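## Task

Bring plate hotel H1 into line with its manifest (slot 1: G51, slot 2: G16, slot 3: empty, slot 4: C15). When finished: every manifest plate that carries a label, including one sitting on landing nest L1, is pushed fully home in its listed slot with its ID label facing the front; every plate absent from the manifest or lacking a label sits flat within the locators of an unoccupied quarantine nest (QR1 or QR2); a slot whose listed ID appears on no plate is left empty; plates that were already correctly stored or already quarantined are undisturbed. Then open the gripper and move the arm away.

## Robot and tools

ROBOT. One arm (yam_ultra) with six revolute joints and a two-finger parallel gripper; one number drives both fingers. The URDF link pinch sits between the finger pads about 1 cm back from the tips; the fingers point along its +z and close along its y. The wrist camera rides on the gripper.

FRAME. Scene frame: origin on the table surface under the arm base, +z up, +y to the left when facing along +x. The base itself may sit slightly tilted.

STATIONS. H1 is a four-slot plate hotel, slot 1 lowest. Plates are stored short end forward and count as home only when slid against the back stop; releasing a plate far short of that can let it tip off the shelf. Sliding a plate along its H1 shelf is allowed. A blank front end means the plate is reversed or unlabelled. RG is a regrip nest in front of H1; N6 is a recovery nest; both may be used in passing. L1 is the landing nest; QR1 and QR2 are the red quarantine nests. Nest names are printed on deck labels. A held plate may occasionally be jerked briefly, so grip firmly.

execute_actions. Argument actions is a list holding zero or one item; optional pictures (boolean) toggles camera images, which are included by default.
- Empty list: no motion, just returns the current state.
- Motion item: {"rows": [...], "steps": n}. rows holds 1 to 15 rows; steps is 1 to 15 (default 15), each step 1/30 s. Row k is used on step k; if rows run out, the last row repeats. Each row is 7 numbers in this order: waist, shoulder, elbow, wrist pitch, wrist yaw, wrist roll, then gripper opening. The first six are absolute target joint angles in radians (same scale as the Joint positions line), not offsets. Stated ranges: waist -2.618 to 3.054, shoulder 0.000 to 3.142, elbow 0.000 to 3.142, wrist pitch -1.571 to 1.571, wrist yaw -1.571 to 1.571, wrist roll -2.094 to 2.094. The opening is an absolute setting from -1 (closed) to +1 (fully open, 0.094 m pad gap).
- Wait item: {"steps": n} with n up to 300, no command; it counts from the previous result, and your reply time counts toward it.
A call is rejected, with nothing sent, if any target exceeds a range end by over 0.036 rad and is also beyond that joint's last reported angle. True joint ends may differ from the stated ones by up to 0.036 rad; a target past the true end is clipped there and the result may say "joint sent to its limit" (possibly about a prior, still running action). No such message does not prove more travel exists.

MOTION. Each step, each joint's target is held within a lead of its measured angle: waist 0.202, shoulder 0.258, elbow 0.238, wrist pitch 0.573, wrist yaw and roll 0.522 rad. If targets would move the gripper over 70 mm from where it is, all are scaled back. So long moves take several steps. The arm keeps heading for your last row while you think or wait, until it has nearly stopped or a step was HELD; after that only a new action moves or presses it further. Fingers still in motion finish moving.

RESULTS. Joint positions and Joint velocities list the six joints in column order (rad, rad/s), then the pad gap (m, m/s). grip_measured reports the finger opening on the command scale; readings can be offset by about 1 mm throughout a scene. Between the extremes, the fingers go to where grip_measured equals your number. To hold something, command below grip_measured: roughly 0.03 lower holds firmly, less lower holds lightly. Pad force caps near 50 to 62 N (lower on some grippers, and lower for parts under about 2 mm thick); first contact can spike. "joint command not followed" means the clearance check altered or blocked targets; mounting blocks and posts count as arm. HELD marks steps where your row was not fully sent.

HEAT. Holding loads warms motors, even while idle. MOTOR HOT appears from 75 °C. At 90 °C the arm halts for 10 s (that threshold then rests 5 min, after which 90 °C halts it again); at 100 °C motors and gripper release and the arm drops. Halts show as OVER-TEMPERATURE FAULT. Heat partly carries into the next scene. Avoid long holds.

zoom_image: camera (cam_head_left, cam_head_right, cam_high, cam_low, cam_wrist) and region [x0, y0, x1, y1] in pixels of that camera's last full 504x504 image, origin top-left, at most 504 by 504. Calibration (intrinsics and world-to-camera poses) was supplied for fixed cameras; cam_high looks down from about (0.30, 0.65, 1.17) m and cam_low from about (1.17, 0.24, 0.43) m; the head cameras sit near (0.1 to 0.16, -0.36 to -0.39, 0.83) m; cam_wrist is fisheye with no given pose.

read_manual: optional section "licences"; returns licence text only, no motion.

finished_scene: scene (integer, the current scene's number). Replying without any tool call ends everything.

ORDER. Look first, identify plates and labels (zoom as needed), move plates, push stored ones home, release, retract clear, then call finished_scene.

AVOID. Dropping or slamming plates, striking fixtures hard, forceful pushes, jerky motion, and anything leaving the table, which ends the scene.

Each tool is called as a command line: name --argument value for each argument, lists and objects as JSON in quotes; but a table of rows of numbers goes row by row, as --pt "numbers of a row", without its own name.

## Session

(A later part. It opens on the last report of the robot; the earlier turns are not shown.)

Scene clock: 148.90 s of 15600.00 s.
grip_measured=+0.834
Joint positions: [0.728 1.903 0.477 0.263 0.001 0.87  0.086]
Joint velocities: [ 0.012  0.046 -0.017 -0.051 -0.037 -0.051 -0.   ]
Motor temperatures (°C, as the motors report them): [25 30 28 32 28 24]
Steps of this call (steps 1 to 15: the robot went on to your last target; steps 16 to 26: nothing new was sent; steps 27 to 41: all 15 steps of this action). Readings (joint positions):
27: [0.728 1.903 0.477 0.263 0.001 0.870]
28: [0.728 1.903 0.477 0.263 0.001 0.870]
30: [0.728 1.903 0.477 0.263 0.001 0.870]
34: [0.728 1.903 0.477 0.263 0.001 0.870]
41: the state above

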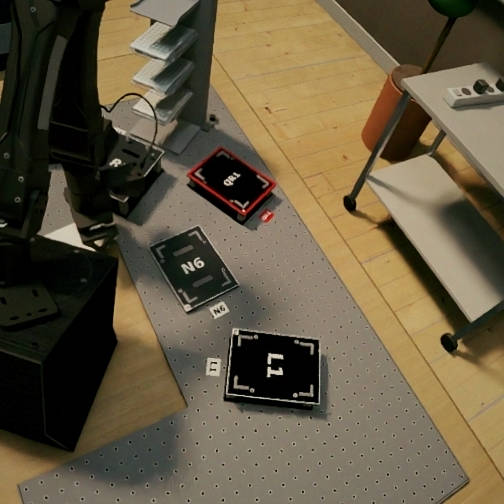

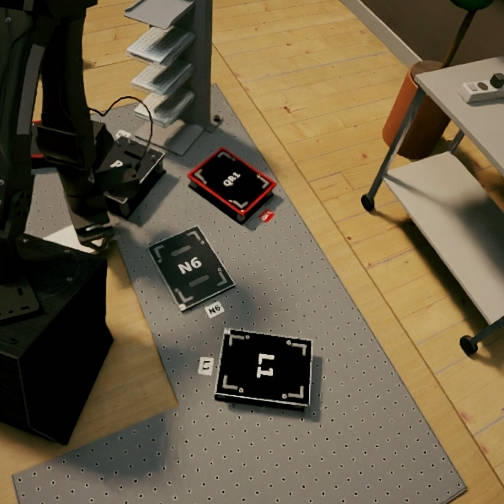

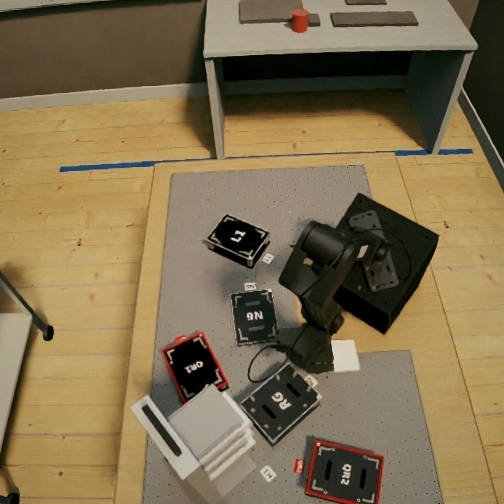

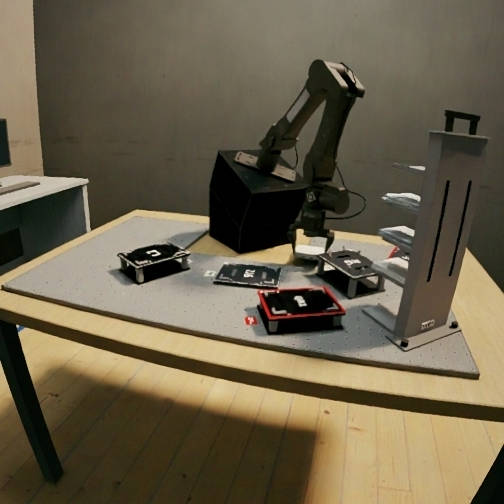

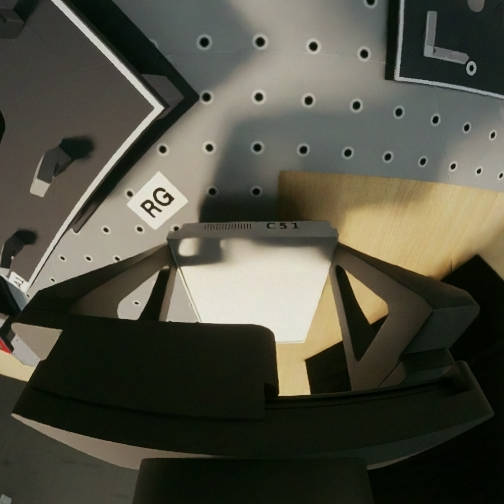

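execute_actions --actions '[{"rows":[[0.72,1.875,0.47,0.23,0,0.875,0.834],[0.72,1.862,0.47,0.21,0,0.875,0.834],[0.72,1.849,0.47,0.195,0,0.875,0.834],[0.72,1.836,0.47,0.18,0,0.875,0.834],[0.72,1.823,0.47,0.165,0,0.875,0.834],[0.72,1.81,0.47,0.15,0,0.875,0.834],[0.72,1.797,0.47,0.135,0,0.875,0.834],[0.72,1.784,0.47,0.12,0,0.875,0.834],[0.72,1.771,0.47,0.105,0,0.875,0.834],[0.72,1.758,0.47,0.09,0,0.875,0.834],[0.72,1.745,0.47,0.075,0,0.875,0.834],[0.72,1.732,0.47,0.06,0,0.875,0.834],[0.72,1.719,0.47,0.045,0,0.875,0.834],[0.72,1.706,0.47,0.03,0,0.875,0.834],[0.72,1.693,0.47,0.015,0,0.875,0.834]]}]' --pictures false

execute_actions --actions '[{"rows":[[0.72,1.68,0.47,0.001,0,0.875,0.834],[0.72,1.667,0.47,-0.013,0,0.875,0.834],[0.72,1.654,0.47,-0.027,0,0.875,0.834],[0.72,1.641,0.47,-0.041,0,0.875,0.834],[0.72,1.628,0.47,-0.055,0,0.875,0.834],[0.72,1.615,0.47,-0.068,0,0.875,0.834],[0.72,1.602,0.47,-0.081,0,0.875,0.834],[0.72,1.589,0.47,-0.094,0,0.875,0.834],[0.72,1.576,0.47,-0.107,0,0.875,0.834],[0.72,1.563,0.47,-0.12,0,0.875,0.834],[0.72,1.55,0.47,-0.133,0,0.875,0.834],[0.72,1.537,0.47,-0.146,0,0.875,0.834],[0.72,1.524,0.47,-0.159,0,0.875,0.834],[0.72,1.511,0.47,-0.165,0,0.875,0.834],[0.72,1.5,0.47,-0.165,0,0.875,0.834]]}]'

Scene clock: 152.57 s of 15600.00 s.
grip_measured=+0.834
Joint positions: [0.728 1.735 0.477 0.091 0.001 0.87  0.086]
Joint velocities: [ 0.007 -0.369  0.012 -0.505  0.081 -0.051  0.001]
Motor temperatures (°C, as the motors report them): [25 31 28 31 28 24]
Steps of this call (steps 1 to 15: the robot went on to your last target; steps 16 to 90: nothing new was sent; then 0.17 s passed at rest; steps 91 to 105: all 15 steps of this action). Readings (joint positions):
91: [0.728 1.902 0.477 0.260 0.001 0.870]
92: [0.728 1.898 0.477 0.254 0.001 0.870]
94: [0.728 1.881 0.477 0.232 0.001 0.870]
98: [0.728 1.827 0.477 0.186 0.001 0.870]
105: the state above

Scene clock: 153.07 s of 15600.00 s.
grip_measured=+0.834
Joint positions: [ 0.728  1.541  0.477 -0.113  0.001  0.87   0.086]
Joint velocities: [-0.002 -0.339  0.007 -0.3   -0.022 -0.051 -0.   ]
Motor temperatures (°C, as the motors report them): [25 31 28 31 28 24]
Steps of this call (steps 1 to 15: all 15 steps of this action). Readings (joint positions):
1: [0.728 1.722 0.477 0.076 0.001 0.870]
2: [0.728 1.709 0.477 0.062 0.001 0.870]
4: [0.728 1.683 0.477 0.033 0.001 0.870]
8: [0.728 1.632 0.477 -0.023 0.001 0.870]
15: the state above

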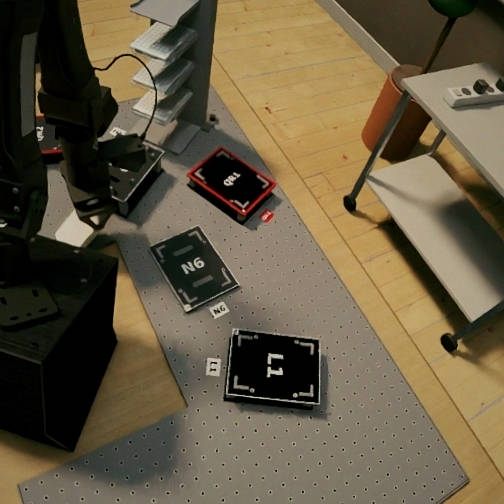

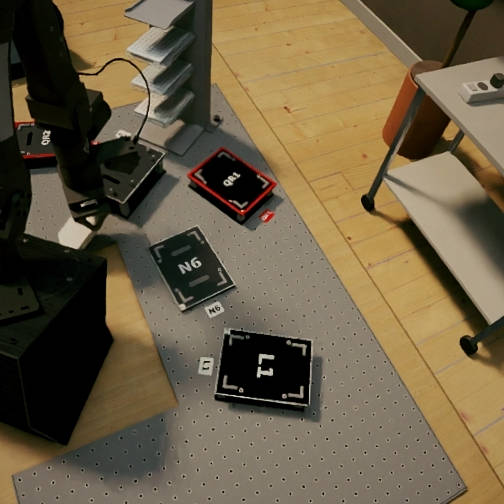

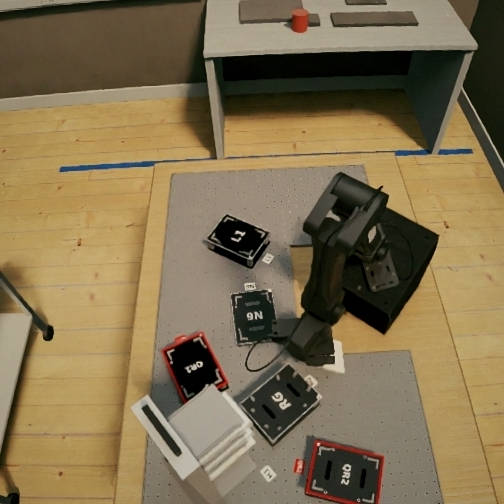

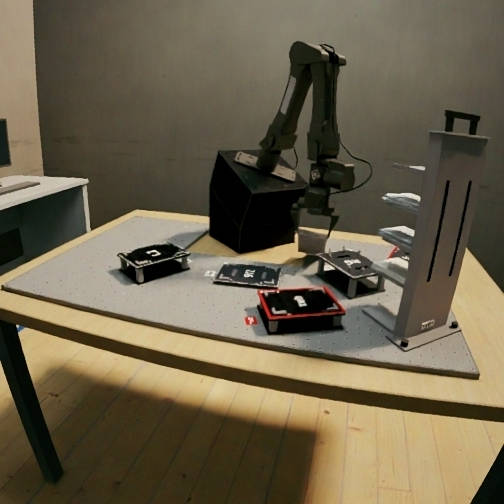

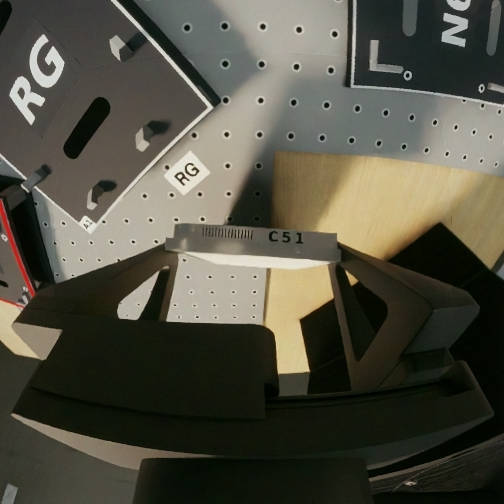

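Working well. Continue up.

execute_actions --actions '[{"rows":[[0.72,1.49,0.47,-0.17,0,0.875,0.834],[0.72,1.478,0.47,-0.175,0,0.875,0.834],[0.72,1.466,0.47,-0.18,0,0.875,0.834],[0.72,1.454,0.47,-0.19,0,0.875,0.834],[0.72,1.442,0.47,-0.2,0,0.875,0.834],[0.72,1.43,0.47,-0.21,0,0.875,0.834],[0.72,1.418,0.47,-0.22,0,0.875,0.834],[0.72,1.406,0.47,-0.23,0,0.875,0.834],[0.72,1.394,0.47,-0.24,0,0.875,0.834],[0.72,1.382,0.47,-0.25,0,0.875,0.834],[0.72,1.37,0.47,-0.26,0,0.875,0.834],[0.72,1.358,0.47,-0.27,0,0.875,0.834],[0.72,1.346,0.47,-0.28,0,0.875,0.834],[0.72,1.334,0.47,-0.29,0,0.875,0.834],[0.72,1.322,0.47,-0.29,0,0.875,0.834]]}]' --pictures false

execute_actions --actions '[{"rows":[[0.72,1.322,0.47,-0.29,0,0.875,0.834],[0.72,1.322,0.47,-0.29,0,0.875,0.834],[0.72,1.322,0.47,-0.29,0,0.875,0.834],[0.72,1.322,0.47,-0.29,0,0.875,0.834],[0.72,1.322,0.47,-0.29,0,0.875,0.834],[0.72,1.322,0.47,-0.29,0,0.875,0.834],[0.72,1.322,0.47,-0.29,0,0.875,0.834],[0.72,1.322,0.47,-0.29,0,0.875,0.834],[0.72,1.322,0.47,-0.29,0,0.875,0.8],[0.72,1.322,0.47,-0.29,0,0.875,0.77],[0.72,1.322,0.47,-0.29,0,0.875,0.75]]}]'

Scene clock: 156.80 s of 15600.00 s.
grip_measured=+0.834
Joint positions: [ 0.728  1.364  0.477 -0.246  0.001  0.87   0.086]
Joint velocities: [ 0.027 -0.32  -0.017 -0.227  0.022 -0.007 -0.001]
Motor temperatures (°C, as the motors report them): [25 31 28 31 28 24]
Steps of this call (steps 1 to 30: the robot went on to your last target; steps 31 to 90: nothing new was sent; then 0.23 s passed at rest; steps 91 to 105: all 15 steps of this action). Readings (joint positions):
91: [0.728 1.519 0.477 -0.152 0.001 0.870]
92: [0.728 1.516 0.477 -0.154 0.001 0.870]
94: [0.728 1.500 0.477 -0.164 0.001 0.870]
98: [0.728 1.448 0.477 -0.186 0.001 0.870]
105: the state above

Scene clock: 157.30 s of 15600.00 s.
grip_measured=+0.767
Joint positions: [ 0.728  1.342  0.477 -0.278  0.001  0.87   0.083]
Joint velocities: [-0.027 -0.007 -0.017  0.051 -0.007 -0.007 -0.   ]
Motor temperatures (°C, as the motors report them): [25 31 28 31 28 24]
Steps of this call (steps 1 to 15: all 15 steps of this action). Readings (joint positions):
1: [0.728 1.354 0.477 -0.253 0.001 0.870]
2: [0.728 1.347 0.477 -0.257 0.001 0.870]
4: [0.728 1.342 0.477 -0.262 0.001 0.870]
8: [0.728 1.342 0.477 -0.273 0.001 0.870]
15: the state above

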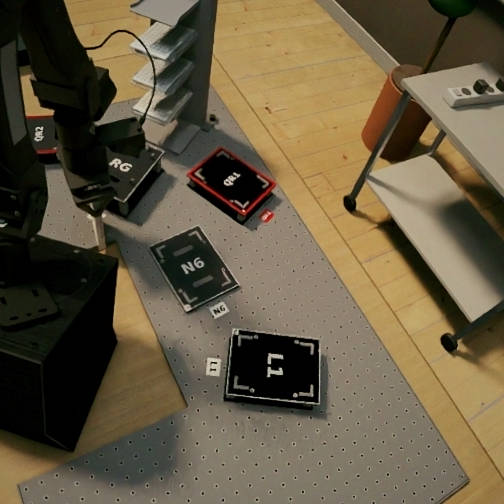

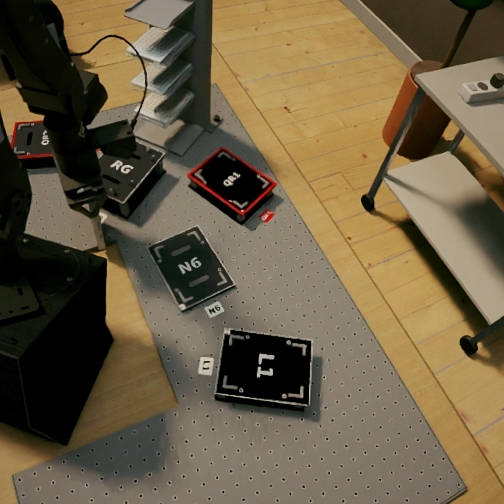

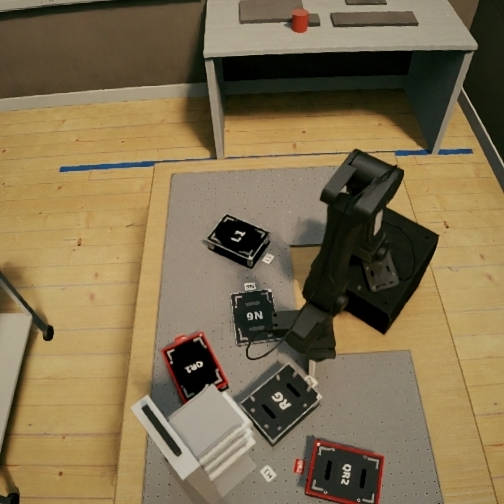

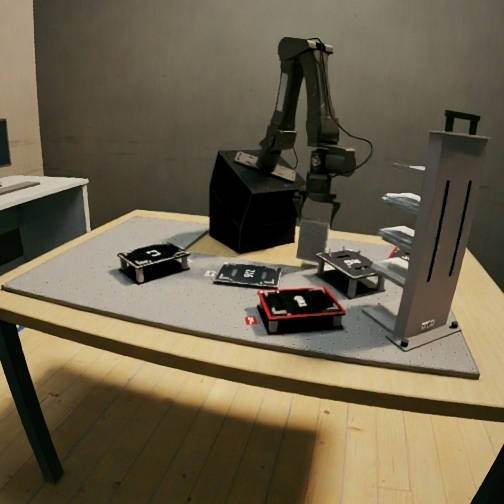

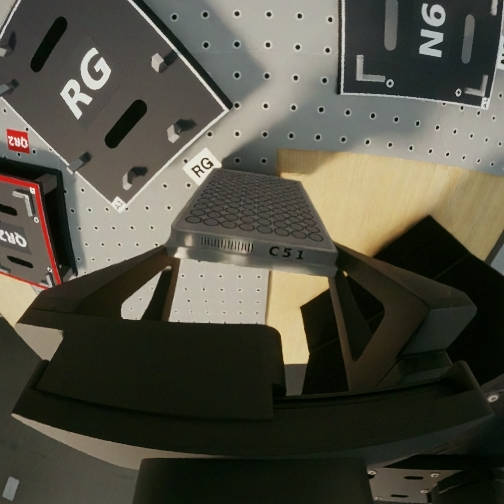

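execute_actions --actions '[{"rows":[[0.72,1.345,0.47,-0.25,0,0.875,0.78],[0.72,1.35,0.47,-0.243,0,0.875,0.8],[0.72,1.356,0.47,-0.237,0,0.875,0.81],[0.72,1.362,0.47,-0.231,0,0.875,0.82],[0.72,1.368,0.47,-0.225,0,0.875,0.82],[0.72,1.374,0.47,-0.219,0,0.875,0.82],[0.72,1.38,0.47,-0.213,0,0.875,0.82],[0.72,1.386,0.47,-0.207,0,0.875,0.82],[0.72,1.392,0.47,-0.201,0,0.875,0.82],[0.72,1.398,0.47,-0.195,0,0.875,0.82],[0.72,1.404,0.47,-0.19,0,0.875,0.82],[0.72,1.41,0.47,-0.19,0,0.875,0.82]]}]'

Scene clock: 161.10 s of 15600.00 s.
grip_measured=+0.820
Joint positions: [ 0.728  1.402  0.477 -0.22   0.001  0.87   0.085]
Joint velocities: [-0.017 -0.007  0.012 -0.051 -0.022 -0.037  0.   ]
Motor temperatures (°C, as the motors report them): [25 31 28 31 28 24]
Steps of this call (steps 1 to 15: the robot went on to your last target; steps 16 to 90: nothing new was sent; then 0.30 s passed at rest; steps 91 to 105: all 15 steps of this action). Readings (joint positions):
91: [0.728 1.342 0.477 -0.278 0.001 0.870]
92: [0.728 1.342 0.477 -0.275 0.001 0.870]
94: [0.728 1.346 0.477 -0.265 0.001 0.870]
98: [0.728 1.371 0.477 -0.244 0.001 0.870]
105: the state above

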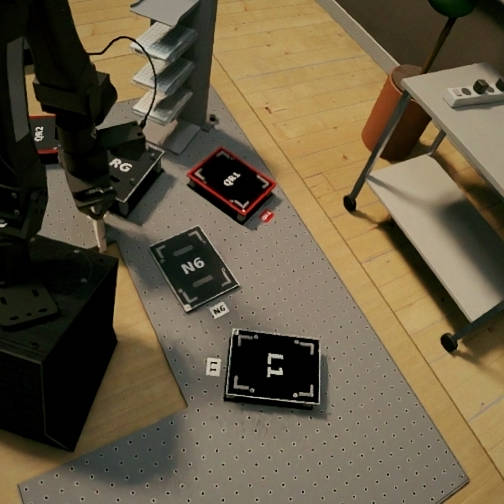

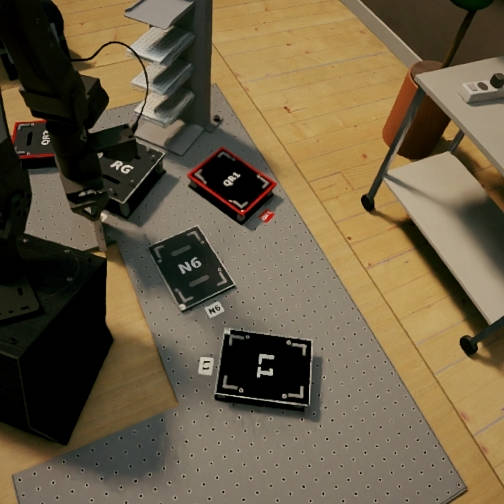

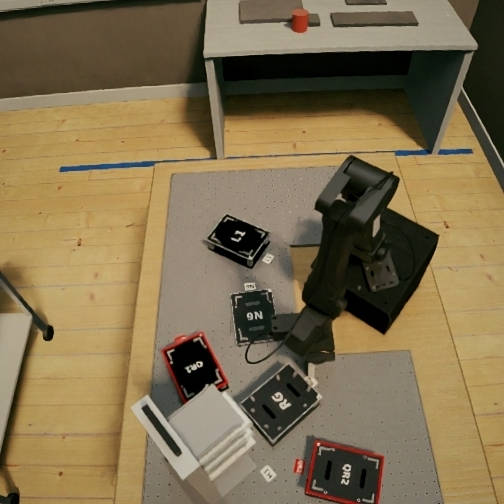

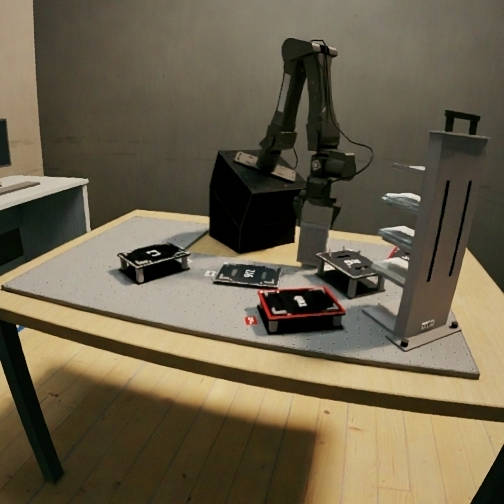

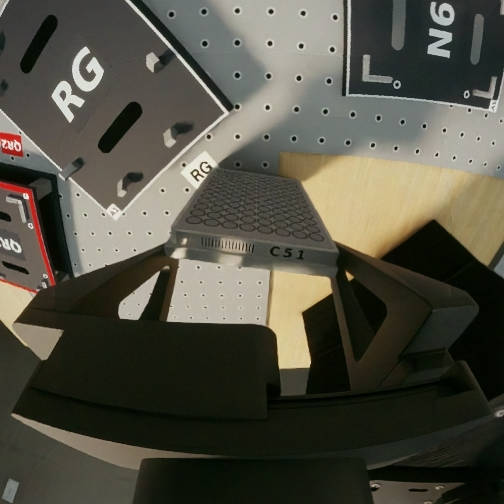

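execute_actions --actions '[{"rows":[[0.72,1.416,0.47,-0.19,0,0.89,0.828],[0.72,1.42,0.47,-0.186,0,0.91,0.833],[0.72,1.424,0.47,-0.182,0,0.93,0.833],[0.72,1.428,0.47,-0.178,0,0.95,0.833],[0.72,1.432,0.47,-0.174,0,0.97,0.833],[0.72,1.436,0.47,-0.17,0,0.99,0.833],[0.72,1.44,0.47,-0.166,0,0.99,0.833],[0.72,1.444,0.47,-0.162,0,0.99,0.833],[0.72,1.448,0.47,-0.158,0,0.99,0.833],[0.72,1.452,0.47,-0.154,0,0.99,0.833],[0.72,1.456,0.47,-0.15,0,0.99,0.833]]}]'

Scene clock: 163.73 s of 15600.00 s.
grip_measured=+0.831
Joint positions: [ 0.728  1.45   0.477 -0.172  0.001  0.975  0.086]
Joint velocities: [ 0.007  0.032  0.007 -0.022  0.007  0.11  -0.   ]
Motor temperatures (°C, as the motors report them): [25 30 28 31 28 24]
Steps of this call (steps 1 to 30: the robot went on to your last target; steps 31 to 64: nothing new was sent; steps 65 to 79: all 15 steps of this action). Readings (joint positions):
65: [0.728 1.403 0.477 -0.205 0.001 0.872]
66: [0.728 1.405 0.477 -0.204 0.001 0.877]
68: [0.728 1.413 0.477 -0.201 0.001 0.896]
72: [0.728 1.431 0.477 -0.190 0.001 0.945]
79: the state above

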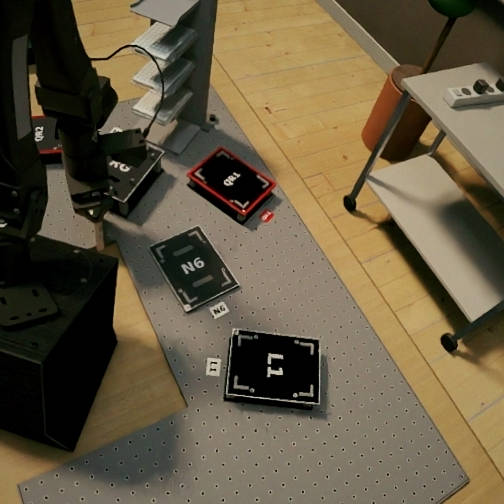

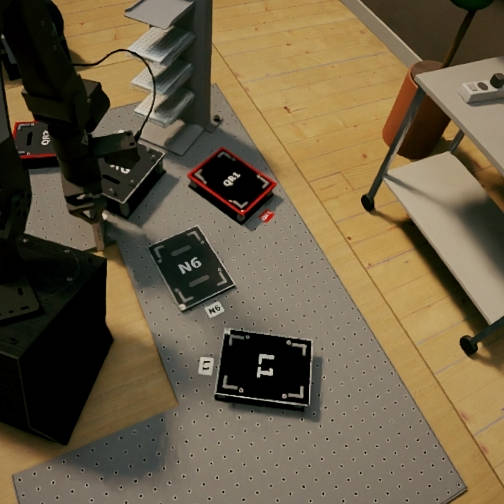

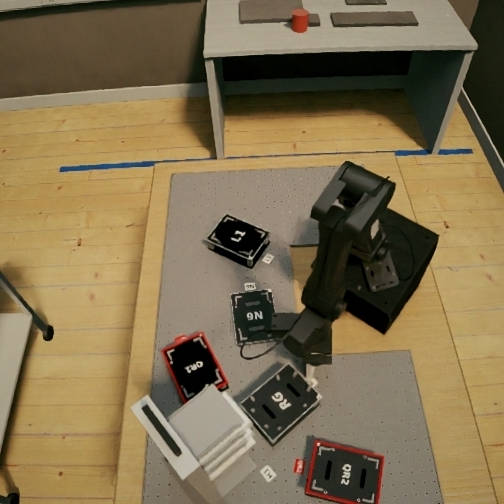

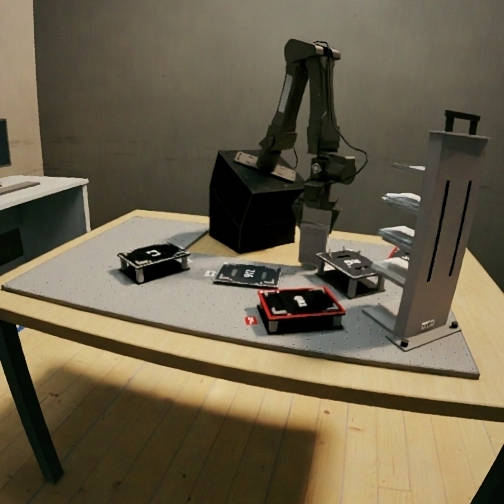

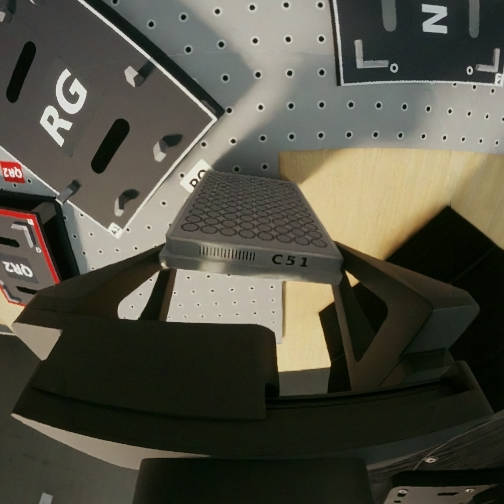

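execute_actions --actions '[{"rows":[[0.72,1.44,0.47,-0.17,0,0.98,0.79],[0.72,1.44,0.47,-0.17,0,0.98,0.76],[0.72,1.44,0.47,-0.17,0,0.98,0.74],[0.72,1.44,0.47,-0.17,0,0.98,0.74],[0.72,1.41,0.49,-0.25,0,0.98,0.74],[0.72,1.37,0.5,-0.32,0,0.95,0.74],[0.72,1.32,0.5,-0.39,0,0.9,0.74],[0.72,1.27,0.51,-0.45,0,0.85,0.74],[0.72,1.22,0.52,-0.51,0,0.8,0.74],[0.72,1.17,0.53,-0.57,0,0.75,0.74],[0.72,1.12,0.54,-0.63,0,0.7,0.74],[0.72,1.07,0.55,-0.68,0,0.65,0.74],[0.72,1.02,0.56,-0.72,0,0.6,0.74],[0.72,0.97,0.57,-0.74,0,0.55,0.74],[0.72,0.93,0.58,-0.74,0,0.5,0.74]]}]' --pictures false

execute_actions --actions '[{"rows":[[0.73,0.92,0.58,-0.7,0.03,0.45,0.74],[0.745,0.92,0.58,-0.62,0.06,0.4,0.74],[0.76,0.92,0.58,-0.54,0.09,0.35,0.74],[0.775,0.92,0.58,-0.46,0.12,0.3,0.74],[0.79,0.92,0.57,-0.38,0.15,0.26,0.74],[0.81,0.92,0.55,-0.3,0.18,0.22,0.74],[0.83,0.925,0.52,-0.22,0.21,0.19,0.74],[0.85,0.93,0.49,-0.14,0.24,0.17,0.74],[0.87,0.935,0.46,-0.06,0.27,0.165,0.74],[0.89,0.94,0.43,0.02,0.3,0.165,0.74],[0.91,0.945,0.4,0.1,0.32,0.165,0.74],[0.925,0.95,0.37,0.17,0.335,0.165,0.74],[0.94,0.955,0.34,0.22,0.335,0.165,0.74],[0.95,0.96,0.32,0.22,0.335,0.165,0.74],[0.955,0.965,0.3,0.22,0.335,0.165,0.74]]}]' --pictures false

execute_actions --actions '[{"steps":15}]'

Scene clock: 169.37 s of 15600.00 s.
grip_measured=+0.765
Joint positions: [ 0.728  1.025  0.53  -0.593  0.001  0.692  0.083]
Joint velocities: [-0.017 -1.385  0.3   -0.974  0.022 -1.238 -0.001]
Motor temperatures (°C, as the motors report them): [25 30 28 31 28 24]
Steps of this call (steps 1 to 15: the robot went on to your last target; steps 16 to 90: nothing new was sent; then 2.13 s passed at rest; steps 91 to 105: all 15 steps of this action). Readings (joint positions):
91: [0.728 1.450 0.477 -0.169 0.001 0.984]
92: [0.728 1.450 0.477 -0.169 0.001 0.984]
94: [0.728 1.450 0.477 -0.169 0.001 0.984]
98: [0.728 1.379 0.477 -0.272 0.001 0.947]
105: the state above

Scene clock: 169.87 s of 15600.00 s.
grip_measured=+0.764
Joint positions: [0.932 0.952 0.353 0.038 0.269 0.205 0.083]
Joint velocities: [ 0.291  0.173 -0.73   1.077  0.286 -0.212  0.   ]
Motor temperatures (°C, as the motors report them): [25 30 28 31 28 24]
Steps of this call (steps 1 to 15: all 15 steps of this action). Readings (joint positions):
1: [0.728 0.982 0.540 -0.616 0.002 0.647]
2: [0.729 0.952 0.547 -0.621 0.009 0.601]
4: [0.743 0.930 0.553 -0.589 0.038 0.508]
8: [0.807 0.930 0.539 -0.407 0.124 0.334]
15: the state above

Scene clock: 170.37 s of 15600.00 s.
grip_measured=+0.764
Joint positions: [0.946 0.967 0.298 0.183 0.316 0.172 0.083]
Joint velocities: [ 0.007 -0.002 -0.002 -0.007 -0.051 -0.051 -0.001]
Motor temperatures (°C, as the motors report them): [25 30 28 31 28 24]
Steps of this call (steps 1 to 15: the robot went on to your last target). Readings (joint positions):
1: [0.941 0.957 0.331 0.066 0.277 0.197]
2: [0.944 0.962 0.314 0.084 0.284 0.192]
4: [0.946 0.967 0.299 0.107 0.295 0.184]
8: [0.946 0.967 0.298 0.154 0.309 0.176]
15: the state above

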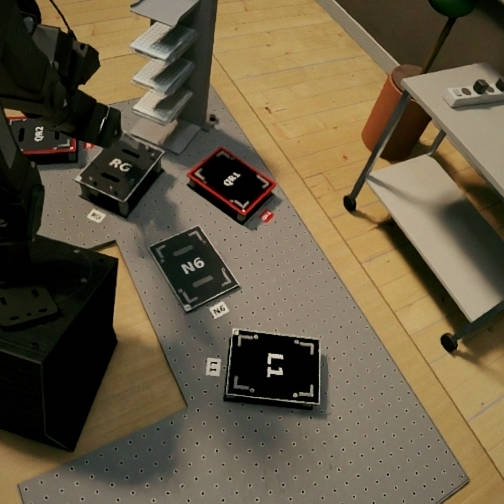

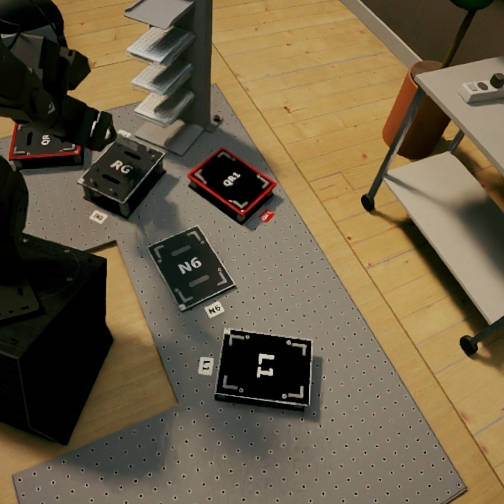

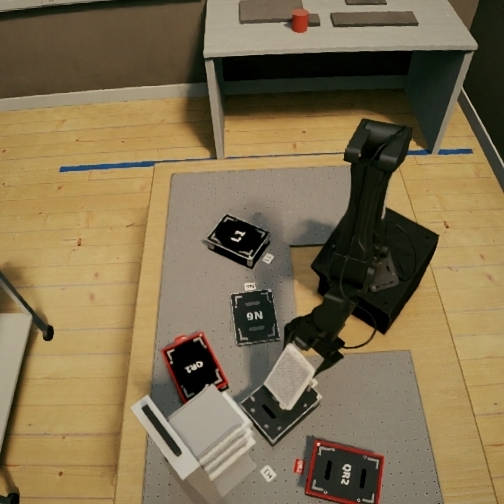

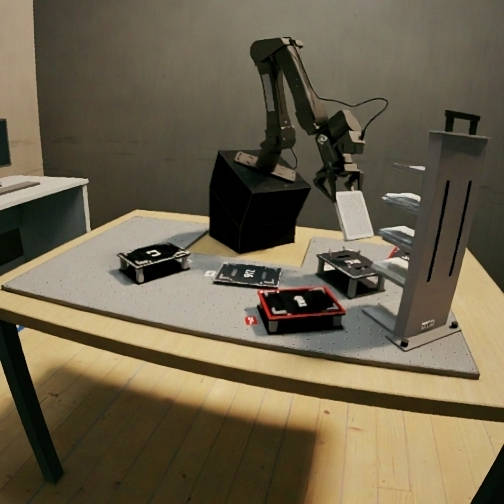

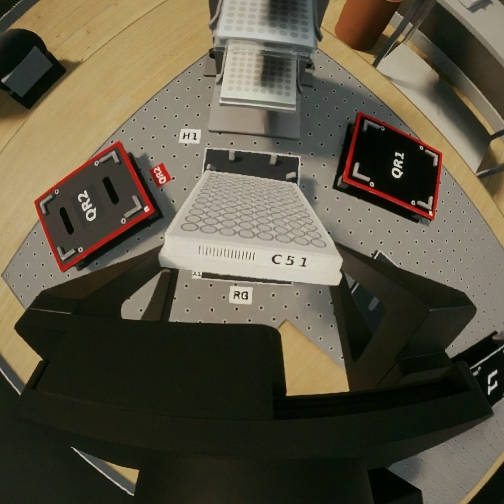

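execute_actions --actions '[{"rows":[[0.93,0.98,0.33,0.28,0.3,0.16,0.73],[0.92,1.0,0.34,0.32,0.29,0.155,0.73],[0.91,1.03,0.35,0.35,0.28,0.15,0.73],[0.9,1.06,0.36,0.38,0.27,0.145,0.73],[0.89,1.09,0.37,0.41,0.26,0.14,0.73],[0.88,1.12,0.38,0.44,0.25,0.135,0.73],[0.87,1.15,0.39,0.47,0.24,0.13,0.73],[0.862,1.18,0.395,0.5,0.23,0.125,0.73],[0.855,1.21,0.397,0.53,0.222,0.12,0.73],[0.85,1.24,0.397,0.555,0.222,0.12,0.73],[0.845,1.27,0.397,0.555,0.222,0.12,0.73],[0.84,1.3,0.397,0.555,0.222,0.12,0.73],[0.836,1.325,0.397,0.555,0.222,0.12,0.73],[0.833,1.345,0.397,0.555,0.222,0.12,0.73],[0.833,1.365,0.397,0.555,0.222,0.12,0.73]]}]' --pictures false

execute_actions --actions '[{"steps":12}]'

zoom_image --camera "cam_low" --region '[300,180,420,300]'

zoom_image --camera "cam_wrist" --region '[150,130,360,330]'

Scene clock: 174.73 s of 15600.00 s.
grip_measured=+0.764
Joint positions: [0.845 1.327 0.372 0.498 0.237 0.13  0.083]
Joint velocities: [-0.076  0.681 -0.002  0.139 -0.022 -0.022  0.   ]
Motor temperatures (°C, as the motors report them): [25 30 29 32 28 24]
Steps of this call (steps 1 to 15: the robot went on to your last target; steps 16 to 90: nothing new was sent; then 0.87 s passed at rest; steps 91 to 105: all 15 steps of this action). Readings (joint positions):
91: [0.945 0.969 0.298 0.194 0.316 0.170]
92: [0.941 0.975 0.298 0.208 0.312 0.168]
94: [0.926 1.009 0.307 0.250 0.300 0.163]
98: [0.886 1.128 0.348 0.353 0.271 0.148]
105: the state above

Scene clock: 175.13 s of 15600.00 s.
grip_measured=+0.764
Joint positions: [0.842 1.371 0.372 0.519 0.228 0.126 0.083]
Joint velocities: [ 0.007 -0.002 -0.012 -0.007  0.022  0.022 -0.   ]
Motor temperatures (°C, as the motors report them): [25 30 29 32 28 24]
Steps of this call (steps 1 to 12: the robot went on to your last target). Readings (joint positions):
1: [0.843 1.347 0.372 0.500 0.236 0.130]
2: [0.842 1.361 0.372 0.500 0.234 0.129]
4: [0.842 1.371 0.372 0.501 0.231 0.128]
8: [0.842 1.371 0.372 0.514 0.229 0.127]
12: the state above

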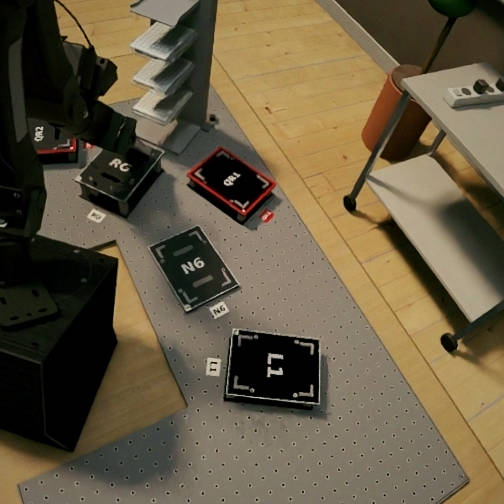

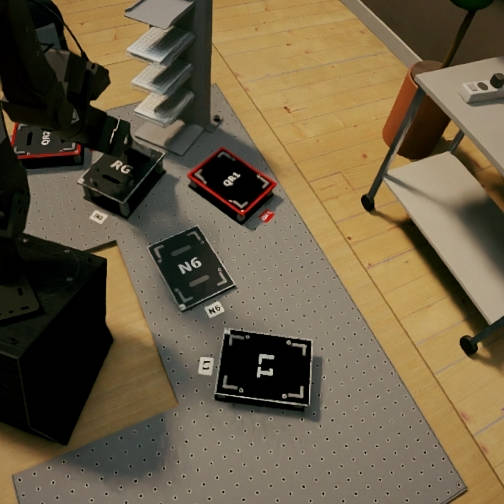

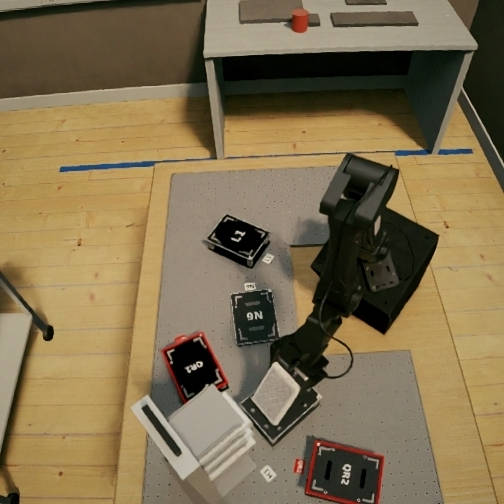

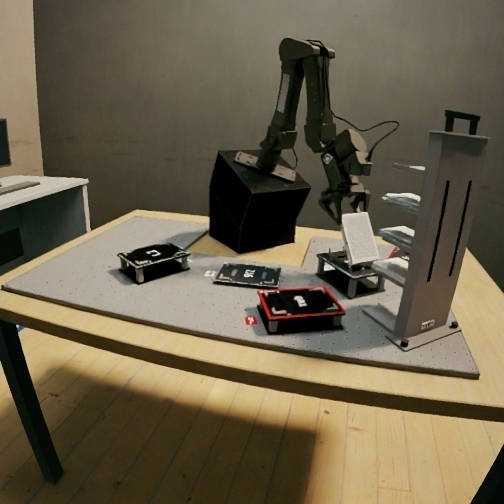

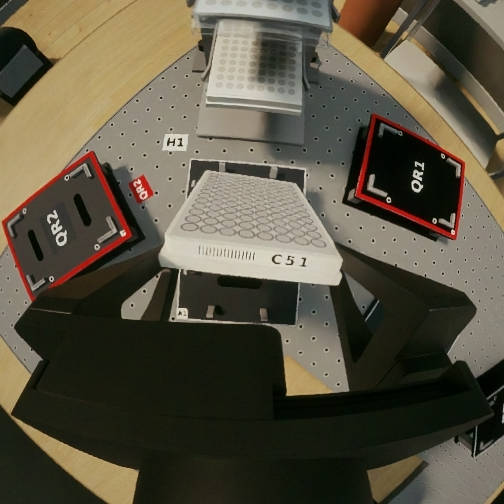

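Region (300, 180, 420, 300) of cam_low's 504x504 image, scaled by 4.200, with more detail than that image has.

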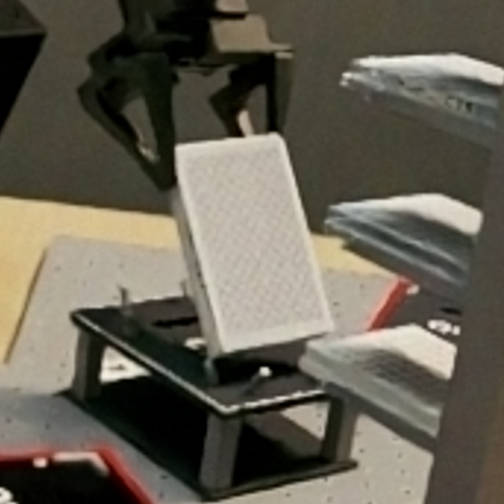

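Region (150, 130, 360, 330) of cam_wrist's 504x504 image, scaled by 2.400, with more detail than that image has; it fills the top 480 rows of this view, and the rest is white.

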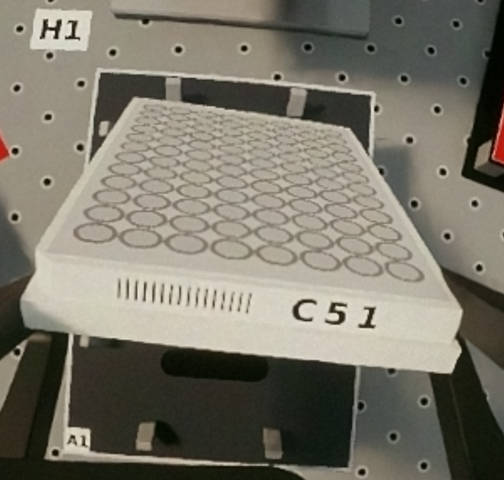

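execute_actions --actions '[]'

Scene clock: 182.33 s of 15600.00 s.
grip_measured=+0.764
Joint positions: [0.842 1.371 0.372 0.522 0.228 0.126 0.083]
Joint velocities: [-0.007  0.007  0.002 -0.051 -0.022 -0.051 -0.   ]
Motor temperatures (°C, as the motors report them): [25 30 29 33 28 24]
Steps of this call (steps 1 to 30: the robot went on to your last target; steps 31 to 90: nothing new was sent; then 4.20 s passed at rest). Readings (joint positions):
1: [0.842 1.371 0.372 0.520 0.228 0.126]
2: [0.842 1.371 0.372 0.520 0.228 0.126]
4: [0.842 1.371 0.372 0.521 0.228 0.126]
8: [0.842 1.371 0.372 0.522 0.228 0.126]
90: the state above
The arm was judged still, so your last target was given up. Only a new action makes it travel on or press farther. Fingers that are still opening or closing keep moving.

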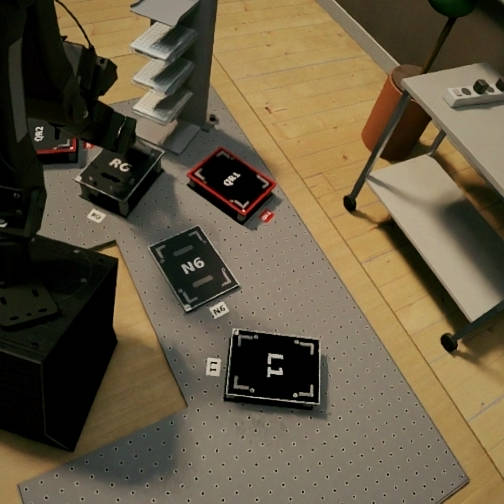

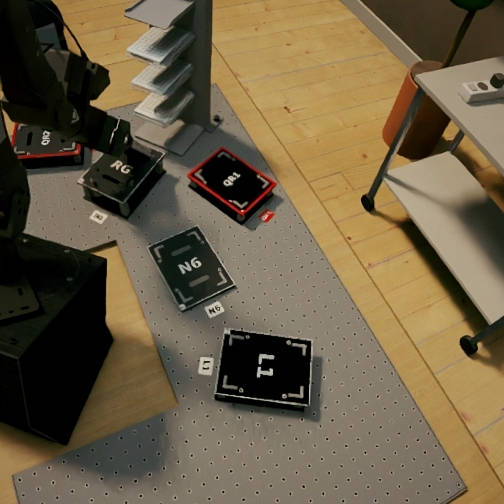

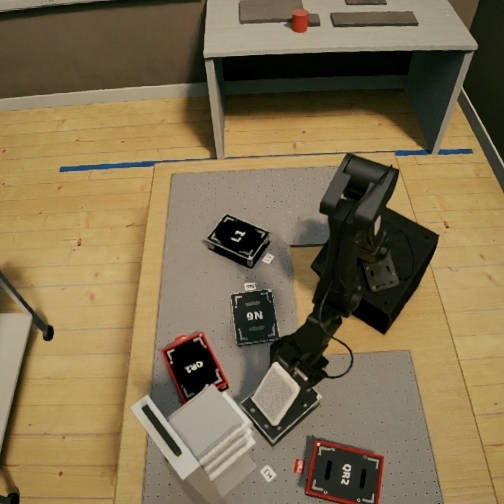

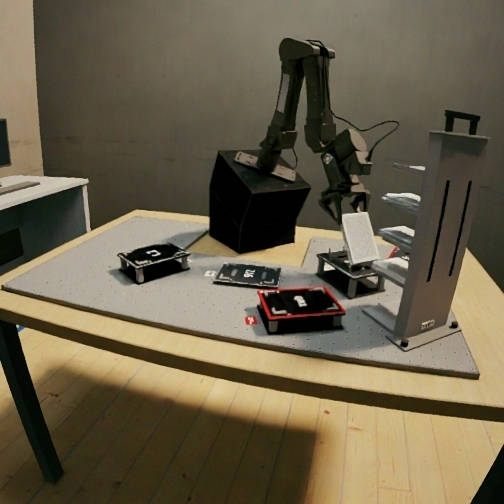

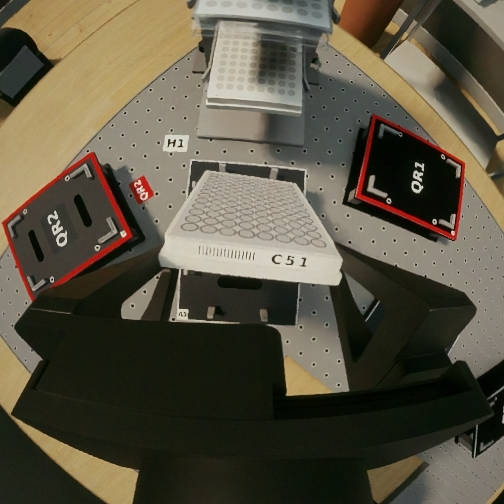

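execute_actions --actions '[{"rows":[[0.845,1.37,0.397,0.56,0.222,0.11,0.73],[0.853,1.37,0.397,0.57,0.222,0.10,0.73],[0.859,1.375,0.397,0.58,0.222,0.095,0.73],[0.859,1.385,0.397,0.59,0.222,0.095,0.73],[0.859,1.395,0.397,0.60,0.222,0.095,0.73],[0.859,1.405,0.397,0.61,0.222,0.095,0.73],[0.859,1.415,0.397,0.62,0.222,0.095,0.73],[0.859,1.425,0.397,0.62,0.222,0.095,0.73]]}]'

zoom_image --camera "cam_low" --region '[290,180,420,310]'

zoom_image --camera "cam_wrist" --region '[150,120,350,320]'

Scene clock: 186.57 s of 15600.00 s.
grip_measured=+0.764
Joint positions: [0.849 1.426 0.372 0.579 0.227 0.101 0.083]
Joint velocities: [-0.002 -0.002  0.012  0.11   0.007 -0.037 -0.001]
Motor temperatures (°C, as the motors report them): [25 30 29 34 28 24]
Steps of this call (steps 1 to 90: nothing new was sent; then 0.73 s passed at rest; steps 91 to 105: all 15 steps of this action). Readings (joint positions):
91: [0.842 1.371 0.372 0.522 0.228 0.124]
92: [0.842 1.371 0.372 0.524 0.228 0.121]
94: [0.844 1.373 0.372 0.533 0.228 0.114]
98: [0.849 1.403 0.372 0.567 0.227 0.106]
105: the state above

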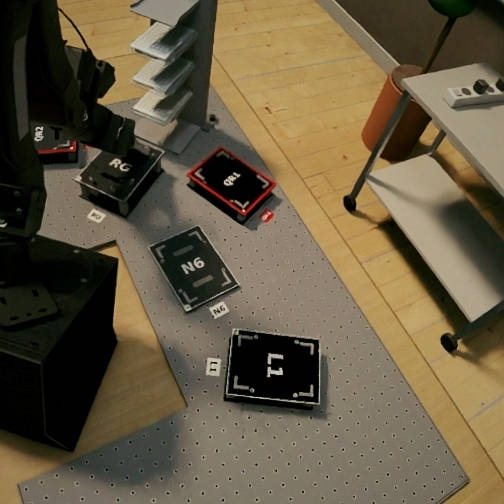

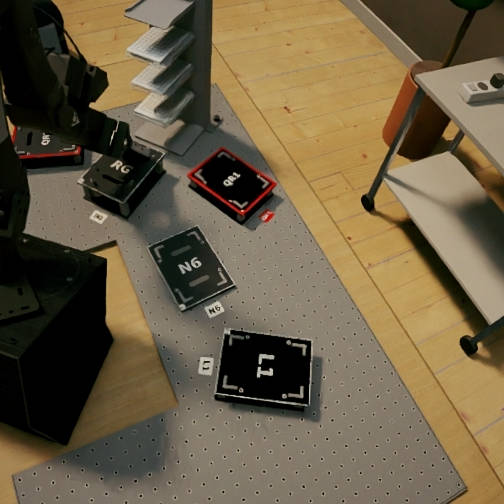

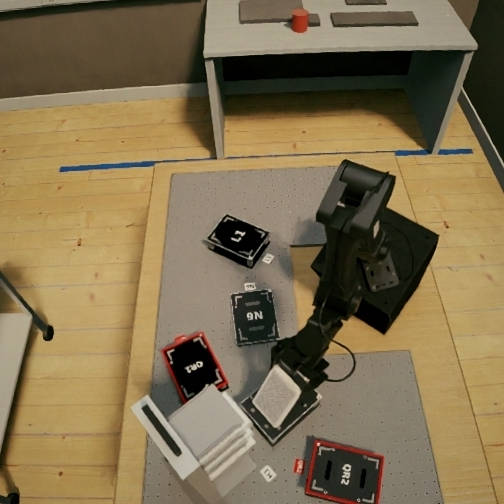

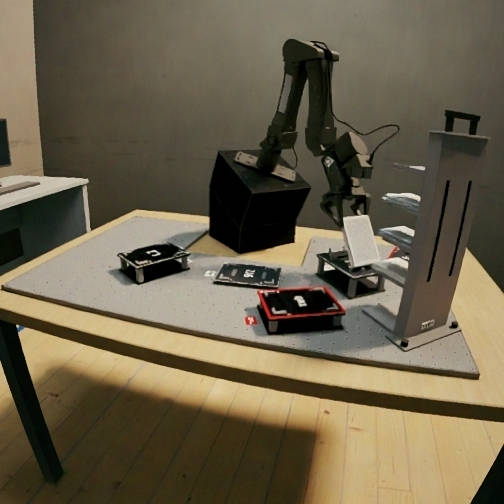

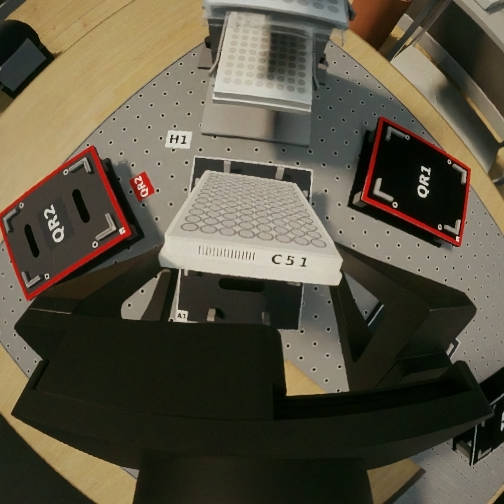

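Region (290, 180, 420, 310) of cam_low's 504x504 image, scaled by 3.877, with more detail than that image has.

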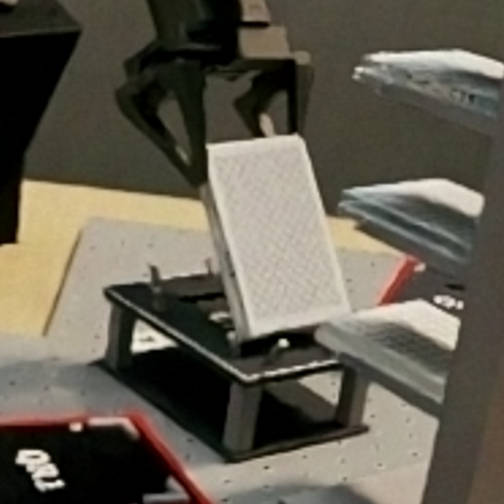

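Region (150, 120, 350, 320) of cam_wrist's 504x504 image, scaled by 2.520, with more detail than that image has.

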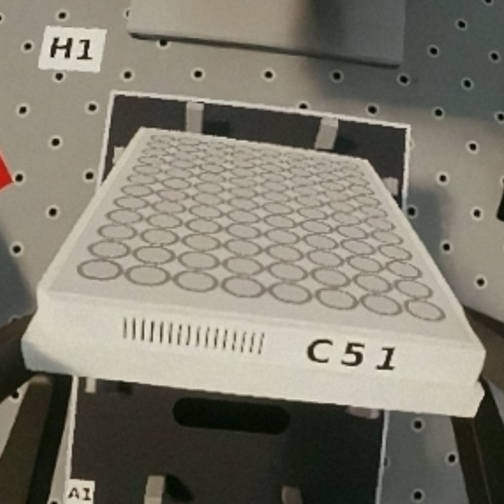

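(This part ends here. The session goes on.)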